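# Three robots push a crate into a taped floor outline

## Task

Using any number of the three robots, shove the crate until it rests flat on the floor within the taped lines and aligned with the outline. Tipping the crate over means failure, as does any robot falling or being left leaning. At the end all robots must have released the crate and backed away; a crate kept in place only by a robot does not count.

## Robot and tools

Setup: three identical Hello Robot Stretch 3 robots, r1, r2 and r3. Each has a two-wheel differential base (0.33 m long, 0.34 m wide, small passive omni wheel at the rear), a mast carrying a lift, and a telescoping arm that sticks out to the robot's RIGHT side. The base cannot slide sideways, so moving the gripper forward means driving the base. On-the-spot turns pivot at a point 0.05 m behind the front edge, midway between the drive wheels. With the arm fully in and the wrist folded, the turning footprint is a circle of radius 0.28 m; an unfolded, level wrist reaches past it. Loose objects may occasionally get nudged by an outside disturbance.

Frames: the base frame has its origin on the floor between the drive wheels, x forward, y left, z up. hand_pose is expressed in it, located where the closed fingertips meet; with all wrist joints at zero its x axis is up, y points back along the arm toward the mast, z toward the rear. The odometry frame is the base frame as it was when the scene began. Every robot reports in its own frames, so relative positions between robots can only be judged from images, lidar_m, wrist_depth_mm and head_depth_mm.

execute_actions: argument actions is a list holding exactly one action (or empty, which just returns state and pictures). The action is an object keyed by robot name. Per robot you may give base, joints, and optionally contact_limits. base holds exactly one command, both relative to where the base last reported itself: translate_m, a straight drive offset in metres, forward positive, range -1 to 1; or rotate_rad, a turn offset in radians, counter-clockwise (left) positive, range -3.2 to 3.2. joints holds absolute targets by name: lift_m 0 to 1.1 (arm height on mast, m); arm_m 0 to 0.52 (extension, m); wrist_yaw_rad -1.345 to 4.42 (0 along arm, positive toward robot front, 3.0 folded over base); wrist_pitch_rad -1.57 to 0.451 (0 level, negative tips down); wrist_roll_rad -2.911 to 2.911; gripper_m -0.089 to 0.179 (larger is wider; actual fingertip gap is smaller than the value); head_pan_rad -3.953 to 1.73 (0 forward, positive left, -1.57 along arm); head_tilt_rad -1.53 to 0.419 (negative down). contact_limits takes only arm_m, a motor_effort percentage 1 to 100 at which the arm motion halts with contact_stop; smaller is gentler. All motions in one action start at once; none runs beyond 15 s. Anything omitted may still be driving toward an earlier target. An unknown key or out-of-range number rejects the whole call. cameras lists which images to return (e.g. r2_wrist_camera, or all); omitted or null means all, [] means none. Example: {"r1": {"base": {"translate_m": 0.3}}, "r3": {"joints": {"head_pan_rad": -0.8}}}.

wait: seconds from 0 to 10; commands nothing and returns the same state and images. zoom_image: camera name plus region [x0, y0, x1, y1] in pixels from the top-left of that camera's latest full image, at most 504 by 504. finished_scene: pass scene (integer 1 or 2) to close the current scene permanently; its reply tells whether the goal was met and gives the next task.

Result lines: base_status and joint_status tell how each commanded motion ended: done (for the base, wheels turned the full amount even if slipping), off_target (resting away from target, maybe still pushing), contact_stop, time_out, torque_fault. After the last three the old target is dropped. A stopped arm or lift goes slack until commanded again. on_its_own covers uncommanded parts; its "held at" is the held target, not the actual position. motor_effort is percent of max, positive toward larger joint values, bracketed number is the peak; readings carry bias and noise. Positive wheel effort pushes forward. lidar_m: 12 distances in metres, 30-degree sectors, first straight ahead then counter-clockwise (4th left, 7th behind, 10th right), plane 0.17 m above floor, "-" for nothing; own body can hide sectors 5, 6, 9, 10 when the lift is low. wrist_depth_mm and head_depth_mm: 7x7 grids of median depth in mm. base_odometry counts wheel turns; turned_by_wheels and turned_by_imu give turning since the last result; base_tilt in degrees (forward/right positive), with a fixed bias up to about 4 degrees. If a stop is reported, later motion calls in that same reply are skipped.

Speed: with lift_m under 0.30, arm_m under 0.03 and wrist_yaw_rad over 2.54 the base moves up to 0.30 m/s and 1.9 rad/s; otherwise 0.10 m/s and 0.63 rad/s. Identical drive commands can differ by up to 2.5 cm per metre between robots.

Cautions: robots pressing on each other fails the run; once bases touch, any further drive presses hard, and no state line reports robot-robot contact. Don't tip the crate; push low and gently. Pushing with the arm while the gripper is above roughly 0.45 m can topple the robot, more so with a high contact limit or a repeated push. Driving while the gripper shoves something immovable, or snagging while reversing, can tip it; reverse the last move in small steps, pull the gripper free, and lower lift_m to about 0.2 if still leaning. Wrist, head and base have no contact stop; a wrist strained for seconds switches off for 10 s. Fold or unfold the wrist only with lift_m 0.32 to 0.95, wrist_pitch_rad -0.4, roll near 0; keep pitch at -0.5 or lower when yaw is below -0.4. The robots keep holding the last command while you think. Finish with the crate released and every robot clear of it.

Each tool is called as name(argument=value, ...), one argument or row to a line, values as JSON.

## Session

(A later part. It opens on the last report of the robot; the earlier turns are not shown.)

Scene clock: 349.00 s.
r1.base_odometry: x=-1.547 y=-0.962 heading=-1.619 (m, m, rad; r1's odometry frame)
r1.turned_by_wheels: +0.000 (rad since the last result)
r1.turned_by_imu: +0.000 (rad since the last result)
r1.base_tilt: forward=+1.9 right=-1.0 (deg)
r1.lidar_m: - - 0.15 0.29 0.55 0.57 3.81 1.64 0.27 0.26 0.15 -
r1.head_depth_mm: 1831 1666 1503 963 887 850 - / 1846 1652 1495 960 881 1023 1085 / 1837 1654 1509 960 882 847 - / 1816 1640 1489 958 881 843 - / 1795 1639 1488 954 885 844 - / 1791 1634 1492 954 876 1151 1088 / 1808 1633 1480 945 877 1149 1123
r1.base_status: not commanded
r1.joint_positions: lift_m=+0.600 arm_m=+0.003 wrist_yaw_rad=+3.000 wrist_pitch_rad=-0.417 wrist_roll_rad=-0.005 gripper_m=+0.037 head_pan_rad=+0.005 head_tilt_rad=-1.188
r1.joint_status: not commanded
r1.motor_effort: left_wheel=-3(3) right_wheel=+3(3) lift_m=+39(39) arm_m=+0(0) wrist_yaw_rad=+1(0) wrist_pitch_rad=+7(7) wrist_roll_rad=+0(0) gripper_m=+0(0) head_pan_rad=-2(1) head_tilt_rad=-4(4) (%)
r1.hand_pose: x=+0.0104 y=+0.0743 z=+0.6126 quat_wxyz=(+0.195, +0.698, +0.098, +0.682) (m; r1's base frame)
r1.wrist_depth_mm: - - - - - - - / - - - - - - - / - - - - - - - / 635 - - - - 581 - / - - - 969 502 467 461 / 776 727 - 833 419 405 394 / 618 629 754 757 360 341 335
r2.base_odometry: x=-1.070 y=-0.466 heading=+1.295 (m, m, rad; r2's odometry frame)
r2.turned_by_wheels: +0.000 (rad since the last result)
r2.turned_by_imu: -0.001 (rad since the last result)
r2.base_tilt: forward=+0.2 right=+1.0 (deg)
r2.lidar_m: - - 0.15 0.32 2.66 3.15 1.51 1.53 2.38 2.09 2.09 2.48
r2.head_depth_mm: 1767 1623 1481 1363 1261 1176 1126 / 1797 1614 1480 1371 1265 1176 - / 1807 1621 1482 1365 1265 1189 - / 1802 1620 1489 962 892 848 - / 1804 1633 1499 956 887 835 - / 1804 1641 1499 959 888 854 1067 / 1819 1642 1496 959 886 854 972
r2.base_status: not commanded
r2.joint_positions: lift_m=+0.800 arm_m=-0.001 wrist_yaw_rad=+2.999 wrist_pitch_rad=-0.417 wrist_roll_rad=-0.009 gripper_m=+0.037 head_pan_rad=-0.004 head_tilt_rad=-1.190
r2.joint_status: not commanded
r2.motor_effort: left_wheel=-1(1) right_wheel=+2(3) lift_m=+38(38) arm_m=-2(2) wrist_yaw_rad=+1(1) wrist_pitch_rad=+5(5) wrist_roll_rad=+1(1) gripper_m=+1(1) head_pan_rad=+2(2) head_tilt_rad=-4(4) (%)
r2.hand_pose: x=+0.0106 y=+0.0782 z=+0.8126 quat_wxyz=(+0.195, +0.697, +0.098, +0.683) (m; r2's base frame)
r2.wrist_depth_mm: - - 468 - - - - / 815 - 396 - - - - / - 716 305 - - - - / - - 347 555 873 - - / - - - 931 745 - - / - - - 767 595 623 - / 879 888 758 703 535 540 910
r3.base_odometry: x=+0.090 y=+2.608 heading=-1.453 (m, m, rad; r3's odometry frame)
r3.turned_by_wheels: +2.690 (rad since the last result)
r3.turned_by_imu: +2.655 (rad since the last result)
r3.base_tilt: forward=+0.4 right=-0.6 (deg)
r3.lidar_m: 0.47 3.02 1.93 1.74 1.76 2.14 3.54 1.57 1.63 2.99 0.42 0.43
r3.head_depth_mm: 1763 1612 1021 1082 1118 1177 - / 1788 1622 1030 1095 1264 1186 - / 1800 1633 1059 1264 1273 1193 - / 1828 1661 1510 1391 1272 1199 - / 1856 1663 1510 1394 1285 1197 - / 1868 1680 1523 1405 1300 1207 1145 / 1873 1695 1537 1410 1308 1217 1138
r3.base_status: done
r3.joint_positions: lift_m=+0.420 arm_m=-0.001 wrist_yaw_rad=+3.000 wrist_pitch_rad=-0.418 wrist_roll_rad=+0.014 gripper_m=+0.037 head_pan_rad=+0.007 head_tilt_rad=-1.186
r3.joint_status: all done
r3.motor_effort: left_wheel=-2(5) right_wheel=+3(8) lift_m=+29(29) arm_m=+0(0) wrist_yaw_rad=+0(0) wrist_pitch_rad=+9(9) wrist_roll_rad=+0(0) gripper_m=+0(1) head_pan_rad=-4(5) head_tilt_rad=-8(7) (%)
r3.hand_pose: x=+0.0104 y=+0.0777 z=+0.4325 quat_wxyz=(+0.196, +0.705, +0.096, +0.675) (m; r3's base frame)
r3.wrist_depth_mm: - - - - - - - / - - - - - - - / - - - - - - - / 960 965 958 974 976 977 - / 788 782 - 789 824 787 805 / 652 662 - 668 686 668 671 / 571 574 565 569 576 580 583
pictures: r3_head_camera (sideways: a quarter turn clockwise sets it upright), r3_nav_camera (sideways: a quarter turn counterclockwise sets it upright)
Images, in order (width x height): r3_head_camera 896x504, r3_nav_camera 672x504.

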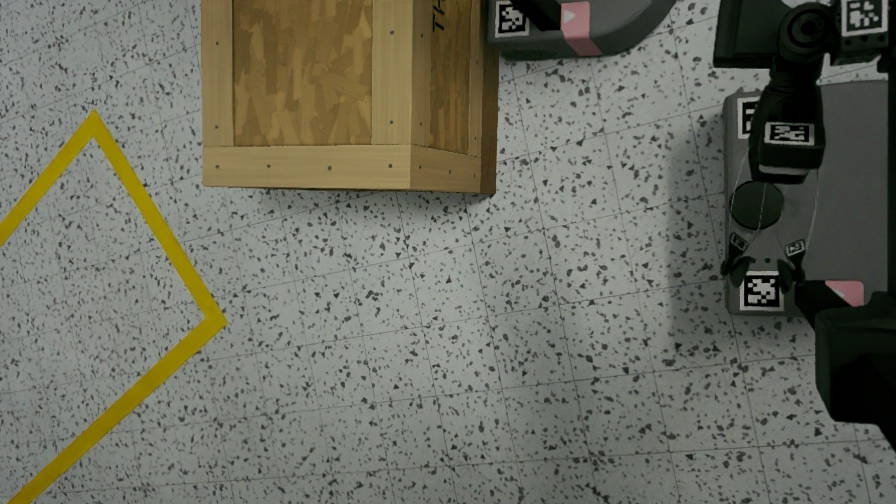

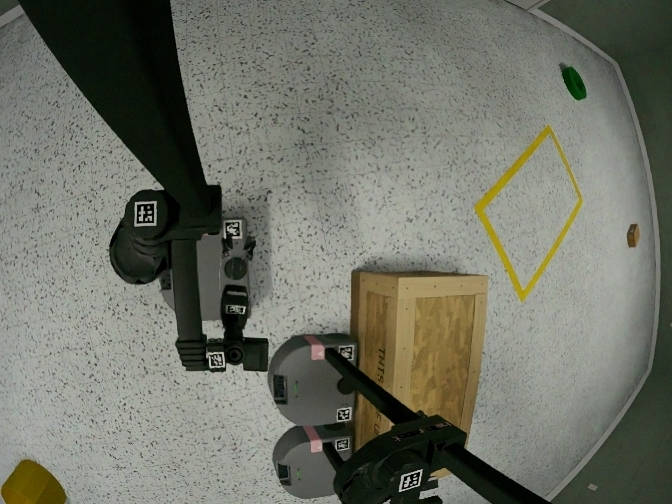

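execute_actions(
  actions=[
    {"r3":{"base":{"rotate_rad":-0.2}}},
  ],
  cameras=[],
)

execute_actions(
  actions=[
    {"r3":{"base":{"translate_m":0.3}}},
  ],
  cameras=[],
)

execute_actions(
  actions=[
    {"r3":{"base":{"rotate_rad":0.19}}},
  ],
  cameras=["r3_head_camera","r3_nav_camera"],
)

Scene clock: 358.53 s.
r1.base_odometry: x=-1.547 y=-0.962 heading=-1.619 (m, m, rad; r1's odometry frame)
r1.turned_by_wheels: +0.000 (rad since the last result)
r1.turned_by_imu: +0.000 (rad since the last result)
r1.base_tilt: forward=+1.9 right=-1.0 (deg)
r1.lidar_m: - - 0.15 0.29 0.55 0.57 3.79 1.64 0.27 0.26 0.15 -
r1.head_depth_mm: 1840 1664 1514 955 888 847 - / 1842 1668 1509 960 886 1021 1084 / 1819 1661 1500 954 883 845 - / 1823 1651 1501 957 880 846 - / 1805 1653 1486 952 878 846 - / 1818 1634 1491 946 877 1151 1086 / 1805 1630 1480 948 876 1148 1119
r1.base_status: not commanded
r1.joint_positions: lift_m=+0.600 arm_m=+0.003 wrist_yaw_rad=+3.000 wrist_pitch_rad=-0.417 wrist_roll_rad=-0.005 gripper_m=+0.037 head_pan_rad=+0.005 head_tilt_rad=-1.188
r1.joint_status: not commanded
r1.motor_effort: left_wheel=-3(3) right_wheel=+3(2) lift_m=+40(39) arm_m=-1(0) wrist_yaw_rad=-1(1) wrist_pitch_rad=+7(7) wrist_roll_rad=+0(0) gripper_m=+0(1) head_pan_rad=-1(1) head_tilt_rad=-5(5) (%)
r1.hand_pose: x=+0.0104 y=+0.0743 z=+0.6126 quat_wxyz=(+0.195, +0.698, +0.098, +0.682) (m; r1's base frame)
r1.wrist_depth_mm: - - - - - - - / 559 - - - - - - / - - - - - - - / 669 - - - - 574 - / - - - 992 509 475 460 / 784 739 - 831 417 399 392 / 632 661 788 737 357 343 339
r2.base_odometry: x=-1.070 y=-0.466 heading=+1.295 (m, m, rad; r2's odometry frame)
r2.turned_by_wheels: +0.000 (rad since the last result)
r2.turned_by_imu: -0.001 (rad since the last result)
r2.base_tilt: forward=+0.2 right=+0.9 (deg)
r2.lidar_m: - - 0.15 0.32 2.66 3.15 1.51 1.53 2.38 2.09 2.10 2.48
r2.head_depth_mm: 1776 1622 1476 1369 1265 1175 1121 / 1800 1615 1474 1360 1265 1179 - / 1799 1625 1482 1365 1266 1190 - / 1803 1625 1498 964 891 849 - / 1807 1641 1495 956 883 841 - / 1811 1640 1490 956 884 852 1067 / 1817 1637 1511 959 890 853 971
r2.base_status: not commanded
r2.joint_positions: lift_m=+0.800 arm_m=-0.001 wrist_yaw_rad=+2.999 wrist_pitch_rad=-0.417 wrist_roll_rad=-0.009 gripper_m=+0.037 head_pan_rad=-0.004 head_tilt_rad=-1.190
r2.joint_status: not commanded
r2.motor_effort: left_wheel=-1(2) right_wheel=+3(3) lift_m=+37(38) arm_m=-2(2) wrist_yaw_rad=+2(1) wrist_pitch_rad=+5(5) wrist_roll_rad=+1(1) gripper_m=+1(1) head_pan_rad=+1(1) head_tilt_rad=-4(4) (%)
r2.hand_pose: x=+0.0106 y=+0.0782 z=+0.8126 quat_wxyz=(+0.195, +0.697, +0.098, +0.683) (m; r2's base frame)
r2.wrist_depth_mm: - - 466 - - - - / 857 - 397 - - - - / - 759 303 - - - - / - - 346 562 880 - - / - - - 926 726 - - / - - - 773 591 635 - / 864 893 751 701 529 541 902
r3.base_odometry: x=+0.090 y=+2.608 heading=-1.653 (m, m, rad; r3's odometry frame)
r3.turned_by_wheels: -0.200 (rad since the last result)
r3.turned_by_imu: -0.198 (rad since the last result)
r3.base_tilt: forward=+0.4 right=-0.6 (deg)
r3.lidar_m: 0.47 4.38 2.17 1.76 1.75 1.91 2.96 3.54 1.57 3.02 0.76 0.42
r3.head_depth_mm: 1775 1112 1022 1021 1104 1188 - / 1779 1123 1028 1170 1247 1185 - / 1801 1636 1035 1150 1265 1196 - / 1836 1647 1069 1335 1275 1205 - / 1839 1654 1520 1388 1287 1201 - / 1855 1681 1534 1401 1301 1203 1147 / 1877 1695 1538 1407 1308 1211 1134
r3.base_status: done
r3.joint_positions: lift_m=+0.420 arm_m=-0.001 wrist_yaw_rad=+3.000 wrist_pitch_rad=-0.418 wrist_roll_rad=+0.014 gripper_m=+0.037 head_pan_rad=+0.007 head_tilt_rad=-1.186
r3.joint_status: not commanded
r3.motor_effort: left_wheel=+3(6) right_wheel=-3(8) lift_m=+29(28) arm_m=+0(0) wrist_yaw_rad=+0(0) wrist_pitch_rad=+9(9) wrist_roll_rad=+0(0) gripper_m=-1(1) head_pan_rad=-4(4) head_tilt_rad=-6(7) (%)
r3.hand_pose: x=+0.0104 y=+0.0777 z=+0.4325 quat_wxyz=(+0.196, +0.705, +0.096, +0.675) (m; r3's base frame)
r3.wrist_depth_mm: - - - - - - - / - - - - - - - / - - - - - - - / 967 945 958 974 975 973 - / 776 788 - 791 820 798 787 / 669 665 - 665 688 675 671 / 575 586 567 580 586 578 587
pictures: none
No camera images: the call's "cameras" was empty. Leave "cameras" out to get every camera's image.

Scene clock: 362.53 s.
r1.base_odometry: x=-1.547 y=-0.962 heading=-1.619 (m, m, rad; r1's odometry frame)
r1.turned_by_wheels: +0.000 (rad since the last result)
r1.turned_by_imu: +0.000 (rad since the last result)
r1.base_tilt: forward=+1.9 right=-1.0 (deg)
r1.lidar_m: - - 0.15 0.29 0.37 2.65 3.80 1.64 0.26 0.26 0.15 -
r1.head_depth_mm: 1839 1670 1514 961 886 850 - / 1836 1652 1493 961 884 1024 1080 / 1819 1663 1502 953 884 846 - / 1836 1639 1497 952 882 842 - / 1813 1629 1489 955 881 844 - / 1818 1641 1489 950 876 1151 1080 / 1803 1647 1483 953 874 1147 981
r1.base_status: not commanded
r1.joint_positions: lift_m=+0.600 arm_m=+0.003 wrist_yaw_rad=+3.000 wrist_pitch_rad=-0.417 wrist_roll_rad=-0.005 gripper_m=+0.037 head_pan_rad=+0.005 head_tilt_rad=-1.188
r1.joint_status: not commanded
r1.motor_effort: left_wheel=-3(2) right_wheel=+2(2) lift_m=+39(39) arm_m=-1(1) wrist_yaw_rad=-1(1) wrist_pitch_rad=+7(7) wrist_roll_rad=+0(0) gripper_m=+0(0) head_pan_rad=-1(0) head_tilt_rad=-5(5) (%)
r1.hand_pose: x=+0.0104 y=+0.0743 z=+0.6126 quat_wxyz=(+0.195, +0.698, +0.098, +0.682) (m; r1's base frame)
r1.wrist_depth_mm: - - - - - - - / - 329 - - - - - / 274 273 - - - - - / - - - - - 583 - / - - - 960 502 466 464 / 978 917 - 797 422 407 386 / 794 711 617 751 359 347 341
r2.base_odometry: x=-1.070 y=-0.466 heading=+1.295 (m, m, rad; r2's odometry frame)
r2.turned_by_wheels: +0.000 (rad since the last result)
r2.turned_by_imu: -0.001 (rad since the last result)
r2.base_tilt: forward=+0.3 right=+0.9 (deg)
r2.lidar_m: - - 0.15 0.32 2.66 3.16 1.50 1.54 2.37 2.09 2.09 2.48
r2.head_depth_mm: 1796 1630 1475 1369 1269 1177 1131 / 1797 1624 1484 1368 1270 1181 - / 1809 1635 1493 1370 1271 1185 - / 1792 1631 1492 959 897 851 - / 1811 1640 1488 952 885 839 - / 1805 1629 1494 953 887 849 1059 / 1825 1643 1495 955 890 852 972
r2.base_status: not commanded
r2.joint_positions: lift_m=+0.800 arm_m=-0.001 wrist_yaw_rad=+2.999 wrist_pitch_rad=-0.417 wrist_roll_rad=-0.009 gripper_m=+0.037 head_pan_rad=-0.004 head_tilt_rad=-1.190
r2.joint_status: not commanded
r2.motor_effort: left_wheel=-2(0) right_wheel=+3(3) lift_m=+38(38) arm_m=-2(2) wrist_yaw_rad=+1(1) wrist_pitch_rad=+5(5) wrist_roll_rad=+1(1) gripper_m=+0(1) head_pan_rad=+2(2) head_tilt_rad=-3(5) (%)
r2.hand_pose: x=+0.0106 y=+0.0782 z=+0.8126 quat_wxyz=(+0.195, +0.697, +0.098, +0.683) (m; r2's base frame)
r2.wrist_depth_mm: - - 467 - - - - / - - 400 - - - - / - - 303 - - - - / - - 346 570 877 - - / - - - 921 732 - - / - - - 766 597 640 - / 885 919 758 706 536 533 904
r3.base_odometry: x=+0.065 y=+2.309 heading=-1.653 (m, m, rad; r3's odometry frame)
r3.turned_by_wheels: +0.000 (rad since the last result)
r3.turned_by_imu: -0.001 (rad since the last result)
r3.base_tilt: forward=+0.4 right=-0.6 (deg)
r3.lidar_m: 0.18 0.18 2.31 1.87 1.86 2.03 3.14 1.76 1.76 0.24 0.24 0.19
r3.head_depth_mm: 1781 1611 1472 941 899 1040 - / 1805 1617 1479 944 900 1174 - / 1796 1634 1496 952 892 1190 - / 1826 1654 1502 972 916 1204 - / 1850 1664 1520 1386 1286 1197 - / 1855 1682 1526 1398 1290 1211 1147 / 1871 1691 1546 1423 1315 1216 1137
r3.base_status: done
r3.joint_positions: lift_m=+0.420 arm_m=-0.001 wrist_yaw_rad=+3.000 wrist_pitch_rad=-0.418 wrist_roll_rad=+0.014 gripper_m=+0.037 head_pan_rad=+0.007 head_tilt_rad=-1.186
r3.joint_status: not commanded
r3.motor_effort: left_wheel=+2(8) right_wheel=-3(4) lift_m=+29(29) arm_m=+0(0) wrist_yaw_rad=+1(0) wrist_pitch_rad=+9(9) wrist_roll_rad=+0(0) gripper_m=+0(0) head_pan_rad=-5(4) head_tilt_rad=-6(6) (%)
r3.hand_pose: x=+0.0104 y=+0.0777 z=+0.4325 quat_wxyz=(+0.196, +0.705, +0.096, +0.675) (m; r3's base frame)
r3.wrist_depth_mm: - - - - - - - / - - - - - - - / - - - - - - - / 964 978 975 968 979 981 - / 781 794 - 786 824 796 800 / 659 664 - 668 695 678 669 / 574 577 567 578 582 581 198
pictures: none
No camera images: the call's "cameras" was empty. Leave "cameras" out to get every camera's image.

Scene clock: 363.73 s.
r1.base_odometry: x=-1.547 y=-0.962 heading=-1.619 (m, m, rad; r1's odometry frame)
r1.turned_by_wheels: +0.000 (rad since the last result)
r1.turned_by_imu: +0.000 (rad since the last result)
r1.base_tilt: forward=+1.9 right=-1.0 (deg)
r1.lidar_m: - - 0.15 0.29 0.37 2.65 3.80 1.64 0.26 0.26 0.15 -
r1.head_depth_mm: 1844 1653 1508 963 884 846 - / 1824 1661 1508 965 887 1020 1079 / 1831 1661 1513 956 886 848 - / 1820 1645 1492 957 886 845 - / 1823 1640 1492 950 881 842 - / 1811 1642 1488 949 881 1157 1075 / 1816 1627 1481 947 878 1145 979
r1.base_status: not commanded
r1.joint_positions: lift_m=+0.600 arm_m=+0.003 wrist_yaw_rad=+3.000 wrist_pitch_rad=-0.417 wrist_roll_rad=-0.005 gripper_m=+0.037 head_pan_rad=+0.005 head_tilt_rad=-1.188
r1.joint_status: not commanded
r1.motor_effort: left_wheel=-2(3) right_wheel=+3(3) lift_m=+39(39) arm_m=+0(0) wrist_yaw_rad=+0(1) wrist_pitch_rad=+7(7) wrist_roll_rad=+0(0) gripper_m=-1(0) head_pan_rad=-2(1) head_tilt_rad=-5(5) (%)
r1.hand_pose: x=+0.0104 y=+0.0743 z=+0.6126 quat_wxyz=(+0.195, +0.698, +0.098, +0.682) (m; r1's base frame)
r1.wrist_depth_mm: - - - - - - - / 429 337 - - - - - / 270 264 - - - - - / - - 311 - - 582 - / - - - - 512 474 460 / 943 924 - 837 421 391 386 / 800 742 613 736 357 346 337
r2.base_odometry: x=-1.070 y=-0.466 heading=+1.295 (m, m, rad; r2's odometry frame)
r2.turned_by_wheels: +0.000 (rad since the last result)
r2.turned_by_imu: +0.000 (rad since the last result)
r2.base_tilt: forward=+0.2 right=+1.0 (deg)
r2.lidar_m: - - 0.15 0.32 2.66 3.14 1.51 1.53 2.37 2.09 2.10 2.47
r2.head_depth_mm: 1782 1619 1480 1360 1272 1178 1119 / 1793 1632 1485 1369 1262 1180 - / 1792 1631 1479 1366 1264 1185 - / 1805 1618 1482 960 894 846 - / 1801 1632 1502 956 882 838 - / 1827 1631 1493 954 890 848 1061 / 1808 1640 1492 960 889 854 974
r2.base_status: not commanded
r2.joint_positions: lift_m=+0.800 arm_m=-0.001 wrist_yaw_rad=+2.999 wrist_pitch_rad=-0.417 wrist_roll_rad=-0.009 gripper_m=+0.037 head_pan_rad=-0.004 head_tilt_rad=-1.190
r2.joint_status: not commanded
r2.motor_effort: left_wheel=-2(1) right_wheel=+2(3) lift_m=+38(38) arm_m=-2(2) wrist_yaw_rad=+1(1) wrist_pitch_rad=+5(5) wrist_roll_rad=+0(1) gripper_m=+0(2) head_pan_rad=+2(1) head_tilt_rad=-3(4) (%)
r2.hand_pose: x=+0.0106 y=+0.0782 z=+0.8126 quat_wxyz=(+0.195, +0.697, +0.098, +0.683) (m; r2's base frame)
r2.wrist_depth_mm: - - 468 - - - - / - - 397 - - - - / - - 307 - - - - / - - 349 557 869 - - / - - - 909 730 - - / - - - 766 596 638 - / 877 897 745 711 526 532 909
r3.base_odometry: x=+0.065 y=+2.309 heading=-1.463 (m, m, rad; r3's odometry frame)
r3.turned_by_wheels: +0.190 (rad since the last result)
r3.turned_by_imu: +0.187 (rad since the last result)
r3.base_tilt: forward=+0.4 right=-0.6 (deg)
r3.lidar_m: 0.18 3.25 2.06 1.85 1.86 2.26 3.81 1.76 3.23 0.24 0.24 0.18
r3.head_depth_mm: 1769 1607 1470 942 880 1048 - / 1787 1617 1478 945 885 1178 - / 1808 1632 1495 953 891 1188 - / 1824 1655 1506 1389 1263 1201 - / 1840 1661 1523 1394 1285 1199 - / 1868 1668 1533 1404 1294 1201 1143 / 1877 1691 1551 1405 1308 1218 1141
r3.base_status: done
r3.joint_positions: lift_m=+0.420 arm_m=-0.001 wrist_yaw_rad=+3.000 wrist_pitch_rad=-0.418 wrist_roll_rad=+0.014 gripper_m=+0.037 head_pan_rad=+0.007 head_tilt_rad=-1.186
r3.joint_status: not commanded
r3.motor_effort: left_wheel=-2(6) right_wheel=+4(8) lift_m=+29(29) arm_m=+0(0) wrist_yaw_rad=+0(0) wrist_pitch_rad=+9(9) wrist_roll_rad=+0(0) gripper_m=+0(1) head_pan_rad=-4(5) head_tilt_rad=-6(6) (%)
r3.hand_pose: x=+0.0104 y=+0.0777 z=+0.4325 quat_wxyz=(+0.196, +0.705, +0.096, +0.675) (m; r3's base frame)
r3.wrist_depth_mm: - - - - - - - / - - - - - - - / - - - - - - - / 963 981 972 976 971 990 - / 785 778 - 800 817 796 811 / 661 665 - 673 701 678 673 / 571 575 566 575 580 585 582
pictures: r3_head_camera (sideways: a quarter turn clockwise sets it upright), r3_nav_camera (sideways: a quarter turn counterclockwise sets it upright)
Images, in order (width x height): r3_head_camera 896x504, r3_nav_camera 672x504.

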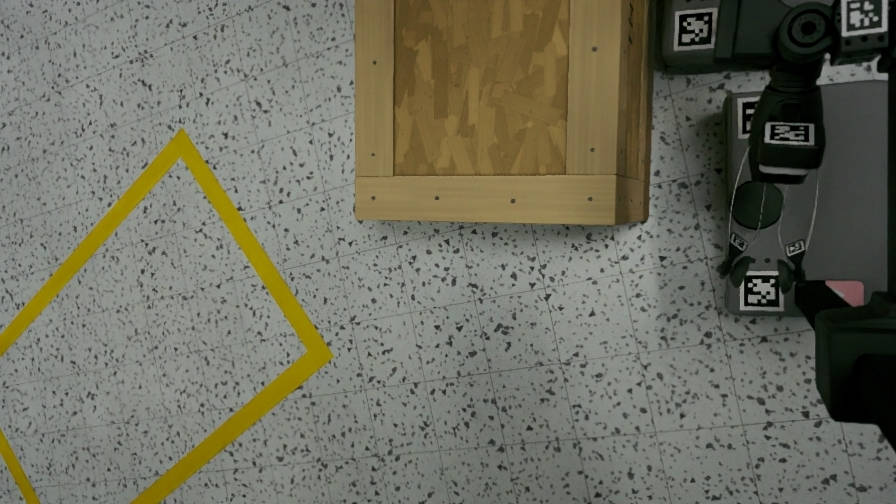

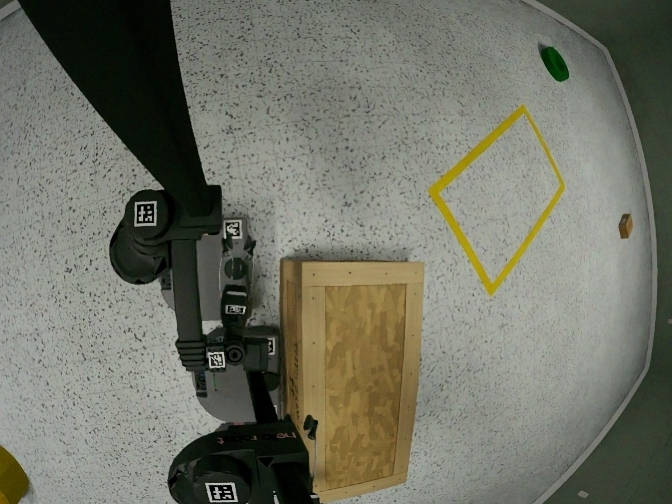

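execute_actions(
  actions=[
    {"r3":{"base":{"translate_m":0.11}}},
  ],
  cameras=["r3_head_camera"],
)

execute_actions(
  actions=[
    {"r1":{"base":{"translate_m":0.15}},"r2":{"base":{"translate_m":0.15}},"r3":{"base":{"translate_m":0.15}}},
  ],
  cameras=["r1_head_camera","r2_head_camera","r3_head_camera"],
)

Scene clock: 370.37 s.
r1.base_odometry: x=-1.547 y=-0.962 heading=-1.619 (m, m, rad; r1's odometry frame)
r1.turned_by_wheels: +0.000 (rad since the last result)
r1.turned_by_imu: +0.000 (rad since the last result)
r1.base_tilt: forward=+1.9 right=-1.0 (deg)
r1.lidar_m: - - 0.15 0.29 2.26 2.65 3.78 1.64 0.26 0.26 0.15 -
r1.head_depth_mm: 1837 1657 1516 962 883 851 - / 1830 1651 1513 960 886 1018 1079 / 1828 1656 1500 960 890 847 - / 1827 1638 1496 951 885 843 - / 1810 1647 1503 947 878 844 - / 1817 1636 1493 947 880 1026 1074 / 1800 1631 1488 953 875 829 977
r1.base_status: not commanded
r1.joint_positions: lift_m=+0.600 arm_m=+0.003 wrist_yaw_rad=+3.000 wrist_pitch_rad=-0.417 wrist_roll_rad=-0.005 gripper_m=+0.037 head_pan_rad=+0.005 head_tilt_rad=-1.188
r1.joint_status: not commanded
r1.motor_effort: left_wheel=-3(2) right_wheel=+3(2) lift_m=+39(39) arm_m=+0(0) wrist_yaw_rad=+0(0) wrist_pitch_rad=+7(7) wrist_roll_rad=+0(0) gripper_m=+0(1) head_pan_rad=-1(1) head_tilt_rad=-5(5) (%)
r1.hand_pose: x=+0.0104 y=+0.0743 z=+0.6126 quat_wxyz=(+0.195, +0.698, +0.098, +0.682) (m; r1's base frame)
r1.wrist_depth_mm: - - 469 - - - - / - - 309 - - - - / - - 281 309 - - - / - - - 316 591 576 - / - - - 709 503 476 460 / 934 923 - 674 414 395 391 / 792 790 734 607 354 346 342
r2.base_odometry: x=-1.070 y=-0.466 heading=+1.295 (m, m, rad; r2's odometry frame)
r2.turned_by_wheels: +0.000 (rad since the last result)
r2.turned_by_imu: -0.001 (rad since the last result)
r2.base_tilt: forward=+0.3 right=+0.9 (deg)
r2.lidar_m: - - 0.15 0.32 2.65 3.15 1.51 1.54 2.37 2.09 2.10 2.48
r2.head_depth_mm: 1783 1628 1478 1365 1262 1176 1122 / 1801 1627 1482 1365 1266 1177 - / 1807 1635 1483 1363 1270 1186 - / 1817 1625 1489 967 891 849 - / 1807 1627 1484 952 887 838 - / 1812 1644 1490 958 886 853 1068 / 1824 1625 1497 959 889 850 973
r2.base_status: not commanded
r2.joint_positions: lift_m=+0.800 arm_m=-0.001 wrist_yaw_rad=+2.999 wrist_pitch_rad=-0.417 wrist_roll_rad=-0.009 gripper_m=+0.037 head_pan_rad=-0.004 head_tilt_rad=-1.190
r2.joint_status: not commanded
r2.motor_effort: left_wheel=-1(1) right_wheel=+3(3) lift_m=+38(37) arm_m=-2(2) wrist_yaw_rad=+1(1) wrist_pitch_rad=+5(5) wrist_roll_rad=+1(1) gripper_m=+0(0) head_pan_rad=+2(1) head_tilt_rad=-4(4) (%)
r2.hand_pose: x=+0.0106 y=+0.0782 z=+0.8126 quat_wxyz=(+0.195, +0.697, +0.098, +0.683) (m; r2's base frame)
r2.wrist_depth_mm: - - 469 - - - - / - - 397 - - - - / - - 305 - - - - / - - 347 561 851 - - / - - - 950 732 - - / - - - 771 598 638 - / 912 888 764 719 533 542 906
r3.base_odometry: x=+0.077 y=+2.200 heading=-1.463 (m, m, rad; r3's odometry frame)
r3.turned_by_wheels: +0.000 (rad since the last result)
r3.turned_by_imu: -0.001 (rad since the last result)
r3.base_tilt: forward=+0.4 right=-0.6 (deg)
r3.lidar_m: - 3.34 2.08 1.87 1.89 2.28 3.92 1.85 0.25 0.22 0.15 -
r3.head_depth_mm: 1771 1606 1467 937 869 820 - / 1798 1628 1484 945 876 831 - / 1798 1632 1493 949 884 836 - / 1834 1645 1496 1385 1279 1200 - / 1842 1662 1519 1385 1287 1202 - / 1854 1680 1527 1400 1301 1209 1151 / 1887 1685 1543 1412 1305 1213 1135
r3.base_status: done
r3.joint_positions: lift_m=+0.420 arm_m=-0.001 wrist_yaw_rad=+3.000 wrist_pitch_rad=-0.418 wrist_roll_rad=+0.014 gripper_m=+0.037 head_pan_rad=+0.007 head_tilt_rad=-1.186
r3.joint_status: not commanded
r3.motor_effort: left_wheel=-2(3) right_wheel=+2(9) lift_m=+29(29) arm_m=+0(0) wrist_yaw_rad=+1(1) wrist_pitch_rad=+9(9) wrist_roll_rad=+0(0) gripper_m=+0(1) head_pan_rad=-6(5) head_tilt_rad=-6(6) (%)
r3.hand_pose: x=+0.0104 y=+0.0777 z=+0.4325 quat_wxyz=(+0.196, +0.705, +0.096, +0.675) (m; r3's base frame)
r3.wrist_depth_mm: - - - - - - - / - - - - - - - / - - - - - - - / 953 954 973 968 970 983 - / 774 782 - 790 822 798 797 / 661 665 - 668 694 680 673 / 571 579 565 582 573 581 580
pictures: r3_head_camera (sideways: a quarter turn clockwise sets it upright)
Images, in order (width x height): r3_head_camera 896x504.

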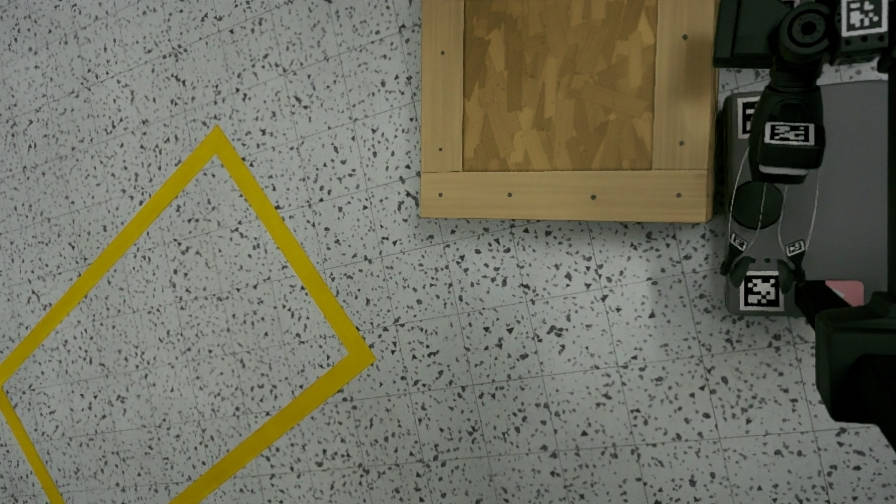

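Scene clock: 373.77 s.
r1.base_odometry: x=-1.554 y=-1.111 heading=-1.619 (m, m, rad; r1's odometry frame)
r1.turned_by_wheels: +0.000 (rad since the last result)
r1.turned_by_imu: -0.020 (rad since the last result)
r1.base_tilt: forward=+1.8 right=-1.0 (deg)
r1.lidar_m: - - 0.15 0.20 2.26 2.62 3.85 1.68 0.26 0.20 0.15 -
r1.head_depth_mm: 1832 1655 1513 959 889 842 - / 1835 1658 1518 957 886 845 1081 / 1823 1645 1490 949 886 835 - / 1818 1628 1506 949 880 835 - / 1811 1651 1490 949 882 833 - / 1804 1633 1489 946 880 1004 1090 / 1798 1642 1486 944 876 992 978
r1.base_status: translate_m off_target (by the wheels' count: +0.1496 of +0.1500)
r1.joint_positions: lift_m=+0.600 arm_m=+0.003 wrist_yaw_rad=+3.000 wrist_pitch_rad=-0.416 wrist_roll_rad=-0.005 gripper_m=+0.037 head_pan_rad=+0.001 head_tilt_rad=-1.191
r1.joint_status: not commanded
r1.on_its_own: left_wheel is at rest, and its effort (+76) is outside its rest range (-18 to +18); right_wheel is at rest, and its effort (+45) is outside its rest range (-18 to +18)
r1.motor_effort: left_wheel=+76(100) right_wheel=+45(77) lift_m=+31(39) arm_m=+0(0) wrist_yaw_rad=+0(3) wrist_pitch_rad=+7(8) wrist_roll_rad=+0(0) gripper_m=-1(0) head_pan_rad=+0(1) head_tilt_rad=-4(5) (%)
r1.hand_pose: x=+0.0105 y=+0.0745 z=+0.6130 quat_wxyz=(+0.195, +0.698, +0.097, +0.682) (m; r1's base frame)
r1.wrist_depth_mm: - - 501 - - - - / - - 520 - - - - / - - 326 - - - - / - - 303 - - 578 - / - - - 587 500 471 471 / 953 913 - 652 393 402 393 / 827 827 733 618 348 348 336
r2.base_odometry: x=-1.029 y=-0.322 heading=+1.295 (m, m, rad; r2's odometry frame)
r2.turned_by_wheels: +0.001 (rad since the last result)
r2.turned_by_imu: -0.027 (rad since the last result)
r2.base_tilt: forward=+0.2 right=+0.9 (deg)
r2.lidar_m: - - 0.15 0.21 2.66 3.10 1.55 1.56 2.40 2.09 2.09 2.43
r2.head_depth_mm: 1782 1625 1476 1362 1262 1175 1129 / 1799 1618 1478 1379 1265 1179 - / 1805 1625 1492 1376 1265 1186 - / 1786 1636 1487 1338 888 833 - / 1810 1635 1488 957 887 831 - / 1810 1641 1499 956 886 839 1060 / 1814 1628 1498 957 889 841 967
r2.base_status: translate_m off_target (by the wheels' count: +0.1497 of +0.1500)
r2.joint_positions: lift_m=+0.800 arm_m=-0.001 wrist_yaw_rad=+2.999 wrist_pitch_rad=-0.417 wrist_roll_rad=-0.009 gripper_m=+0.037 head_pan_rad=-0.004 head_tilt_rad=-1.190
r2.joint_status: not commanded
r2.on_its_own: left_wheel is at rest, and its effort (+62) is outside its rest range (-18 to +18); right_wheel is at rest, and its effort (+29) is outside its rest range (-18 to +18)
r2.motor_effort: left_wheel=+62(83) right_wheel=+29(49) lift_m=+35(37) arm_m=-2(2) wrist_yaw_rad=+1(2) wrist_pitch_rad=+5(5) wrist_roll_rad=+1(1) gripper_m=+0(1) head_pan_rad=+2(2) head_tilt_rad=-4(4) (%)
r2.hand_pose: x=+0.0106 y=+0.0782 z=+0.8127 quat_wxyz=(+0.195, +0.697, +0.098, +0.683) (m; r2's base frame)
r2.wrist_depth_mm: - - 471 - - - - / - - 413 - - - - / - - 304 - - - - / - - 347 558 908 - - / - - - 727 727 - - / - - - 639 596 656 - / 898 880 763 580 530 539 922
r3.base_odometry: x=+0.093 y=+2.051 heading=-1.463 (m, m, rad; r3's odometry frame)
r3.turned_by_wheels: +0.001 (rad since the last result)
r3.turned_by_imu: -0.453 (rad since the last result)
r3.base_tilt: forward=+0.4 right=-0.6 (deg)
r3.lidar_m: - 4.74 3.02 2.01 1.87 1.89 2.40 3.96 1.90 0.27 0.15 -
r3.head_depth_mm: 1768 1603 1468 939 874 1037 - / 1782 1609 1474 942 877 1164 - / 1798 1626 1490 952 884 836 - / 1822 1651 1496 960 896 1182 - / 1836 1670 1520 1388 1280 1203 - / 1857 1674 1527 1408 1297 1210 1149 / 1866 1699 1542 1411 1312 1211 1133
r3.base_status: translate_m off_target (by the wheels' count: +0.1497 of +0.1500)
r3.joint_positions: lift_m=+0.420 arm_m=-0.001 wrist_yaw_rad=+3.000 wrist_pitch_rad=-0.418 wrist_roll_rad=+0.014 gripper_m=+0.037 head_pan_rad=+0.006 head_tilt_rad=-1.188
r3.joint_status: not commanded
r3.on_its_own: left_wheel is at rest, and its effort (+47) is outside its rest range (-18 to +18); right_wheel is at rest, and its effort (+31) is outside its rest range (-18 to +18)
r3.motor_effort: left_wheel=+47(63) right_wheel=+31(81) lift_m=+27(29) arm_m=+0(0) wrist_yaw_rad=+0(1) wrist_pitch_rad=+9(9) wrist_roll_rad=+0(0) gripper_m=+1(1) head_pan_rad=-4(4) head_tilt_rad=-4(7) (%)
r3.hand_pose: x=+0.0104 y=+0.0777 z=+0.4325 quat_wxyz=(+0.196, +0.705, +0.096, +0.675) (m; r3's base frame)
r3.wrist_depth_mm: - - - - - - - / - - - - - - - / - - - - - - - / 952 943 965 975 974 962 - / 794 781 - 797 818 804 805 / 654 655 - 672 692 675 203 / 574 573 565 579 577 175 175
pictures: r1_head_camera (sideways: a quarter turn clockwise sets it upright), r2_head_camera (sideways: a quarter turn clockwise sets it upright), r3_head_camera (sideways: a quarter turn clockwise sets it upright)
Images, in order (width x height): r1_head_camera 896x504, r2_head_camera 896x504, r3_head_camera 896x504.

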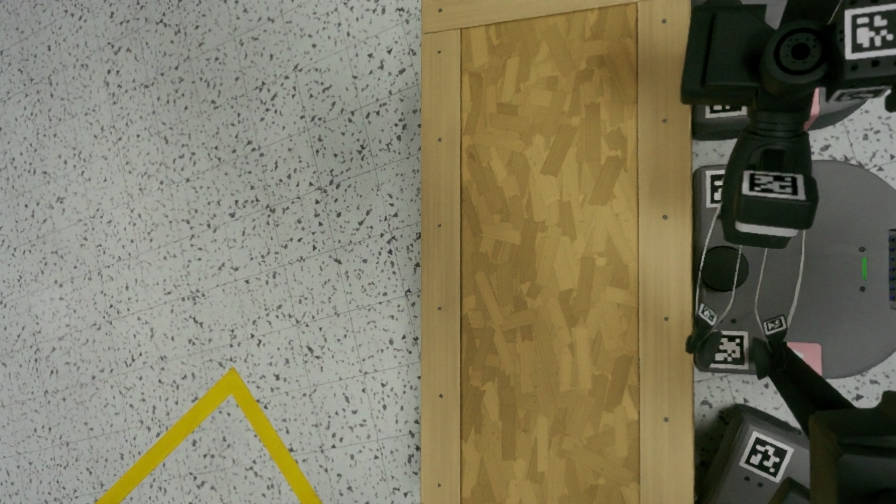

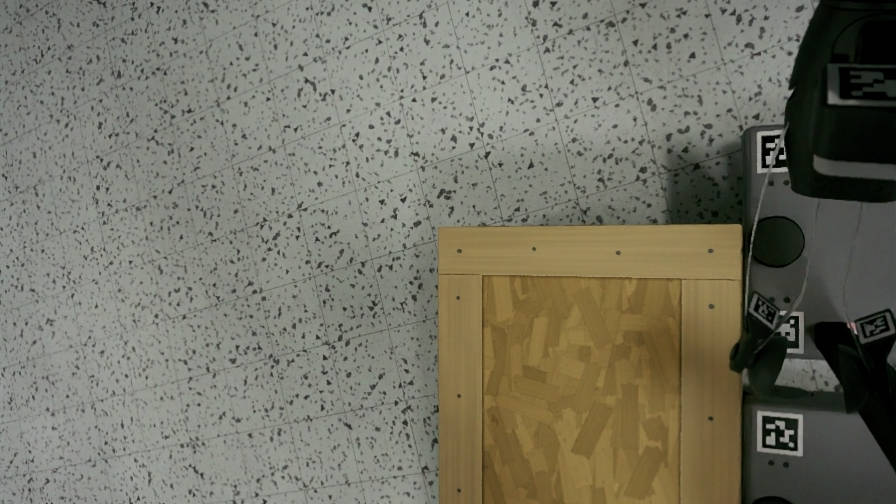

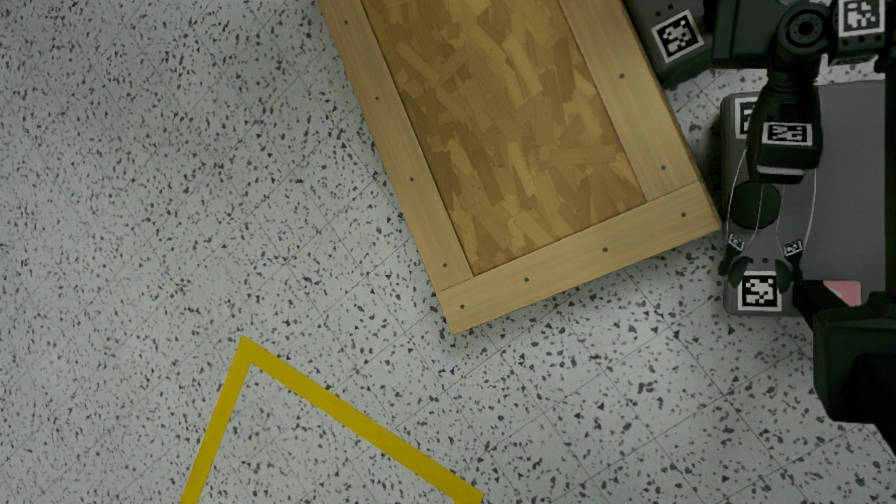

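execute_actions(
  actions=[
    {"r1":{"base":{"translate_m":-0.3}},"r2":{"base":{"translate_m":-0.3}},"r3":{"base":{"translate_m":-0.3}}},
  ],
  cameras=["r1_head_camera"],
)

execute_actions(
  actions=[
    {"r1":{"base":{"translate_m":-0.45}},"r2":{"joints":{"lift_m":0.8}},"r3":{"base":{"rotate_rad":-1.66}}},
  ],
  cameras=["r1_nav_camera"],
)

Scene clock: 406.73 s.
r1.base_odometry: x=-1.540 y=-0.812 heading=-1.619 (m, m, rad; r1's odometry frame)
r1.turned_by_wheels: +0.000 (rad since the last result)
r1.turned_by_imu: +0.000 (rad since the last result)
r1.base_tilt: forward=+1.9 right=-1.0 (deg)
r1.lidar_m: 0.35 0.36 0.50 0.49 2.19 2.54 3.56 1.42 0.27 0.26 0.49 0.36
r1.head_depth_mm: 1849 1659 1043 978 1268 1214 - / 1836 1659 1034 974 1259 1198 1079 / 1830 1661 1044 970 1263 1213 - / 1815 1642 1033 970 1249 1201 - / 1810 1632 1037 965 1246 1194 - / 1811 1637 1035 964 1245 1174 1082 / 1793 1631 1024 966 1250 1174 1118
r1.base_status: done
r1.joint_positions: lift_m=+0.600 arm_m=+0.003 wrist_yaw_rad=+3.000 wrist_pitch_rad=-0.416 wrist_roll_rad=-0.005 gripper_m=+0.037 head_pan_rad=+0.001 head_tilt_rad=-1.191
r1.joint_status: not commanded
r1.motor_effort: left_wheel=+1(61) right_wheel=+0(40) lift_m=+32(31) arm_m=+0(0) wrist_yaw_rad=+0(0) wrist_pitch_rad=+7(7) wrist_roll_rad=+0(0) gripper_m=+0(0) head_pan_rad=+0(0) head_tilt_rad=-4(4) (%)
r1.hand_pose: x=+0.0105 y=+0.0745 z=+0.6130 quat_wxyz=(+0.195, +0.698, +0.097, +0.682) (m; r1's base frame)
r1.wrist_depth_mm: - - 611 - - - - / - - 416 - - - - / - - 440 - - - - / - - - - - 606 558 / - - - 881 - 571 466 / 940 925 - 827 852 587 410 / 825 800 789 741 773 563 405
r2.base_odometry: x=-1.111 y=-0.611 heading=+1.295 (m, m, rad; r2's odometry frame)
r2.turned_by_wheels: +0.000 (rad since the last result)
r2.turned_by_imu: -0.004 (rad since the last result)
r2.base_tilt: forward=+0.2 right=+0.9 (deg)
r2.lidar_m: 0.35 0.36 0.50 0.38 2.59 3.03 1.26 1.26 2.49 2.16 2.16 2.52
r2.head_depth_mm: 1772 1623 1466 1359 1259 1176 1127 / 1798 1610 1482 1364 1258 1175 - / 1803 1630 1488 1364 1267 1183 - / 1802 1629 1049 963 1242 1188 - / 1811 1639 1041 957 1237 1194 - / 1820 1627 1042 960 1236 1184 1068 / 1813 1635 1045 959 1239 1187 972
r2.base_status: done
r2.joint_positions: lift_m=+0.800 arm_m=-0.001 wrist_yaw_rad=+2.999 wrist_pitch_rad=-0.417 wrist_roll_rad=-0.009 gripper_m=+0.037 head_pan_rad=-0.004 head_tilt_rad=-1.190
r2.joint_status: not commanded
r2.motor_effort: left_wheel=+1(48) right_wheel=+0(27) lift_m=+36(35) arm_m=-2(2) wrist_yaw_rad=+1(1) wrist_pitch_rad=+5(5) wrist_roll_rad=+1(1) gripper_m=+0(1) head_pan_rad=+1(1) head_tilt_rad=-4(4) (%)
r2.hand_pose: x=+0.0106 y=+0.0782 z=+0.8127 quat_wxyz=(+0.195, +0.697, +0.098, +0.683) (m; r2's base frame)
r2.wrist_depth_mm: - - 471 - - - - / - - 345 - - - - / - - 308 - - - - / - - 352 - 916 885 - / - - - - 760 735 - / - - - - 874 618 612 / 894 900 758 861 865 545 535
r3.base_odometry: x=+0.061 y=+2.349 heading=-1.463 (m, m, rad; r3's odometry frame)
r3.turned_by_wheels: +0.000 (rad since the last result)
r3.turned_by_imu: -0.001 (rad since the last result)
r3.base_tilt: forward=+0.4 right=-0.6 (deg)
r3.lidar_m: 0.35 4.97 2.70 1.83 1.69 1.71 2.16 3.72 1.76 0.38 0.49 0.42
r3.head_depth_mm: 1768 1115 1022 1162 1254 1174 - / 1777 1617 1025 997 1261 1187 - / 1792 1629 1036 975 1256 1198 - / 1813 1641 1041 997 1269 1205 - / 1838 1658 1478 1390 1287 1196 - / 1858 1680 1519 1395 1299 1209 1151 / 1873 1690 1538 1412 1308 1213 1132
r3.base_status: done
r3.joint_positions: lift_m=+0.420 arm_m=-0.001 wrist_yaw_rad=+3.000 wrist_pitch_rad=-0.418 wrist_roll_rad=+0.014 gripper_m=+0.037 head_pan_rad=+0.006 head_tilt_rad=-1.188
r3.joint_status: not commanded
r3.motor_effort: left_wheel=+1(39) right_wheel=+0(27) lift_m=+27(27) arm_m=+0(0) wrist_yaw_rad=+0(0) wrist_pitch_rad=+9(9) wrist_roll_rad=+0(0) gripper_m=+1(2) head_pan_rad=-4(3) head_tilt_rad=-5(5) (%)
r3.hand_pose: x=+0.0104 y=+0.0777 z=+0.4325 quat_wxyz=(+0.196, +0.705, +0.096, +0.675) (m; r3's base frame)
r3.wrist_depth_mm: - - - - - - - / - - - - - - - / - - - - - - - / 957 968 970 962 979 968 - / 772 786 - 781 819 801 805 / 668 660 - 663 689 663 675 / 578 575 570 575 581 579 583
pictures: r1_head_camera (sideways: a quarter turn clockwise sets it upright)
Images, in order (width x height): r1_head_camera 896x504.

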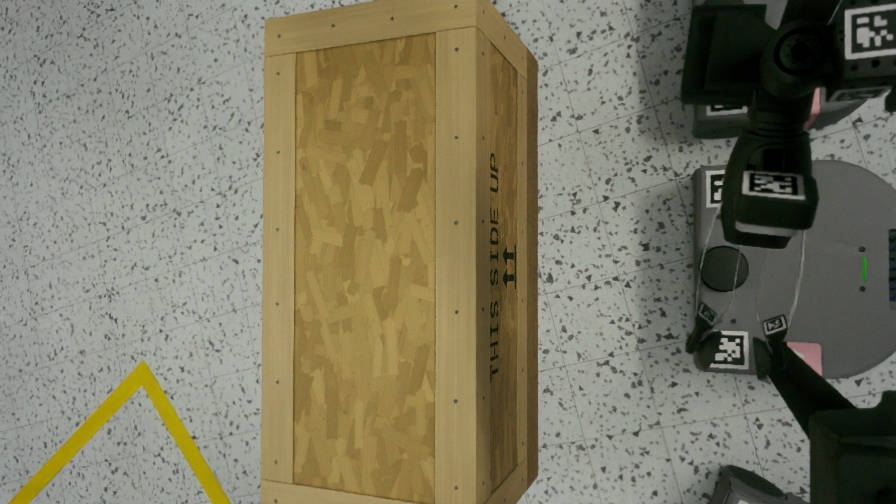

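Scene clock: 412.40 s.
r1.base_odometry: x=-1.518 y=-0.362 heading=-1.619 (m, m, rad; r1's odometry frame)
r1.turned_by_wheels: +0.000 (rad since the last result)
r1.turned_by_imu: +0.001 (rad since the last result)
r1.base_tilt: forward=+1.9 right=-1.0 (deg)
r1.lidar_m: 0.79 0.79 0.66 2.07 2.07 2.41 3.13 1.06 1.08 2.66 0.59 0.44
r1.head_depth_mm: 1826 1196 1472 1180 1140 1212 - / 1834 1140 1345 1195 1155 1202 1099 / 1832 1134 1356 1379 1283 1203 - / 1808 1136 1356 1373 1270 1201 - / 1805 1135 1346 1370 1276 1198 - / 1803 1131 1350 1368 1266 1180 1090 / 1783 1135 1429 1334 1272 1177 1121
r1.base_status: done
r1.joint_positions: lift_m=+0.600 arm_m=+0.003 wrist_yaw_rad=+3.000 wrist_pitch_rad=-0.416 wrist_roll_rad=-0.005 gripper_m=+0.037 head_pan_rad=+0.001 head_tilt_rad=-1.191
r1.joint_status: not commanded
r1.motor_effort: left_wheel=+1(7) right_wheel=+1(6) lift_m=+31(31) arm_m=+0(0) wrist_yaw_rad=+0(0) wrist_pitch_rad=+6(7) wrist_roll_rad=+0(0) gripper_m=+0(0) head_pan_rad=+1(0) head_tilt_rad=-4(4) (%)
r1.hand_pose: x=+0.0105 y=+0.0745 z=+0.6130 quat_wxyz=(+0.195, +0.698, +0.097, +0.682) (m; r1's base frame)
r1.wrist_depth_mm: - - - - - 659 588 / - - - - - - - / - - - - - - - / - - - - - 992 - / - - - - 855 807 - / 968 928 - 878 827 832 815 / 806 784 760 752 748 729 721
r2.base_odometry: x=-1.111 y=-0.611 heading=+1.295 (m, m, rad; r2's odometry frame)
r2.turned_by_wheels: +0.000 (rad since the last result)
r2.turned_by_imu: -0.001 (rad since the last result)
r2.base_tilt: forward=+0.2 right=+0.9 (deg)
r2.lidar_m: 0.35 0.36 0.50 0.90 0.57 0.57 1.26 1.25 2.48 2.16 2.16 2.51
r2.head_depth_mm: 1772 1624 1475 1357 1266 1170 1123 / 1803 1625 1489 1367 1268 1175 - / 1783 1625 1485 1372 1265 1184 - / 1803 1626 1053 966 1244 1183 - / 1809 1623 1034 959 1233 1196 - / 1808 1632 1041 960 1230 1186 1117 / 1813 1633 1042 958 1236 1185 1113
r2.base_status: not commanded
r2.joint_positions: lift_m=+0.800 arm_m=-0.001 wrist_yaw_rad=+2.999 wrist_pitch_rad=-0.417 wrist_roll_rad=-0.009 gripper_m=+0.037 head_pan_rad=-0.004 head_tilt_rad=-1.190
r2.joint_status: all done
r2.motor_effort: left_wheel=+2(1) right_wheel=+0(0) lift_m=+35(33) arm_m=-2(2) wrist_yaw_rad=+1(1) wrist_pitch_rad=+5(5) wrist_roll_rad=+1(1) gripper_m=-1(1) head_pan_rad=+2(1) head_tilt_rad=-3(3) (%)
r2.hand_pose: x=+0.0106 y=+0.0782 z=+0.8127 quat_wxyz=(+0.195, +0.697, +0.098, +0.683) (m; r2's base frame)
r2.wrist_depth_mm: - - - - - - - / - - - - - - - / - - - - - - - / - - - - 905 894 - / - - - - 768 735 - / - - - - 865 620 620 / 746 786 887 899 872 547 540
r3.base_odometry: x=+0.061 y=+2.349 heading=-3.123 (m, m, rad; r3's odometry frame)
r3.turned_by_wheels: -1.660 (rad since the last result)
r3.turned_by_imu: -1.640 (rad since the last result)
r3.base_tilt: forward=+0.4 right=-0.5 (deg)
r3.lidar_m: 0.66 0.79 0.45 0.35 0.52 2.99 1.89 1.69 1.69 2.03 3.73 0.63
r3.head_depth_mm: 1724 1556 1247 1314 1247 1185 - / 796 1602 1291 1314 1258 1188 - / 1778 1630 1453 1366 1273 1189 - / 1809 1651 1503 1382 1280 1198 - / 1837 1663 1368 1393 1284 1201 - / 1855 1656 1321 1398 1294 1201 1137 / 1791 1662 1520 1412 1296 1063 1104
r3.base_status: done
r3.joint_positions: lift_m=+0.420 arm_m=+0.000 wrist_yaw_rad=+3.000 wrist_pitch_rad=-0.418 wrist_roll_rad=+0.014 gripper_m=+0.037 head_pan_rad=+0.006 head_tilt_rad=-1.188
r3.joint_status: not commanded
r3.motor_effort: left_wheel=+3(7) right_wheel=-3(8) lift_m=+27(27) arm_m=+0(0) wrist_yaw_rad=-1(0) wrist_pitch_rad=+9(9) wrist_roll_rad=+0(0) gripper_m=-1(0) head_pan_rad=-5(4) head_tilt_rad=-5(5) (%)
r3.hand_pose: x=+0.0104 y=+0.0777 z=+0.4325 quat_wxyz=(+0.196, +0.705, +0.096, +0.675) (m; r3's base frame)
r3.wrist_depth_mm: - - - - 958 - - / - - 539 546 593 696 - / - - 428 478 605 806 - / 941 963 473 536 688 892 - / 787 795 - 584 756 803 809 / 661 665 - 630 690 671 670 / 570 572 569 579 577 585 581
pictures: r1_nav_camera (sideways: a quarter turn counterclockwise sets it upright)
Images, in order (width x height): r1_nav_camera 672x504.

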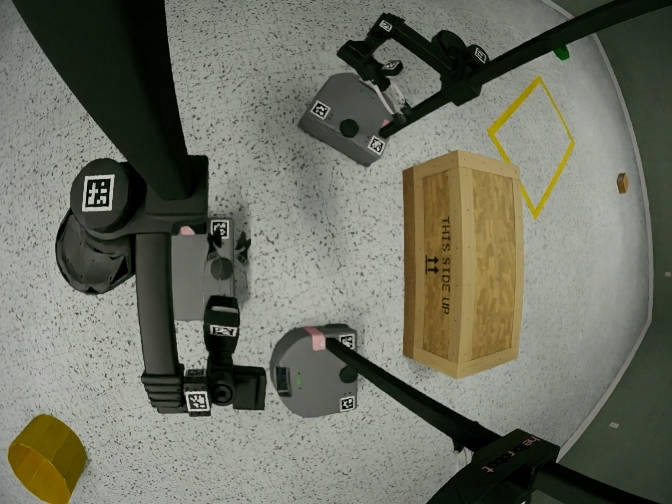

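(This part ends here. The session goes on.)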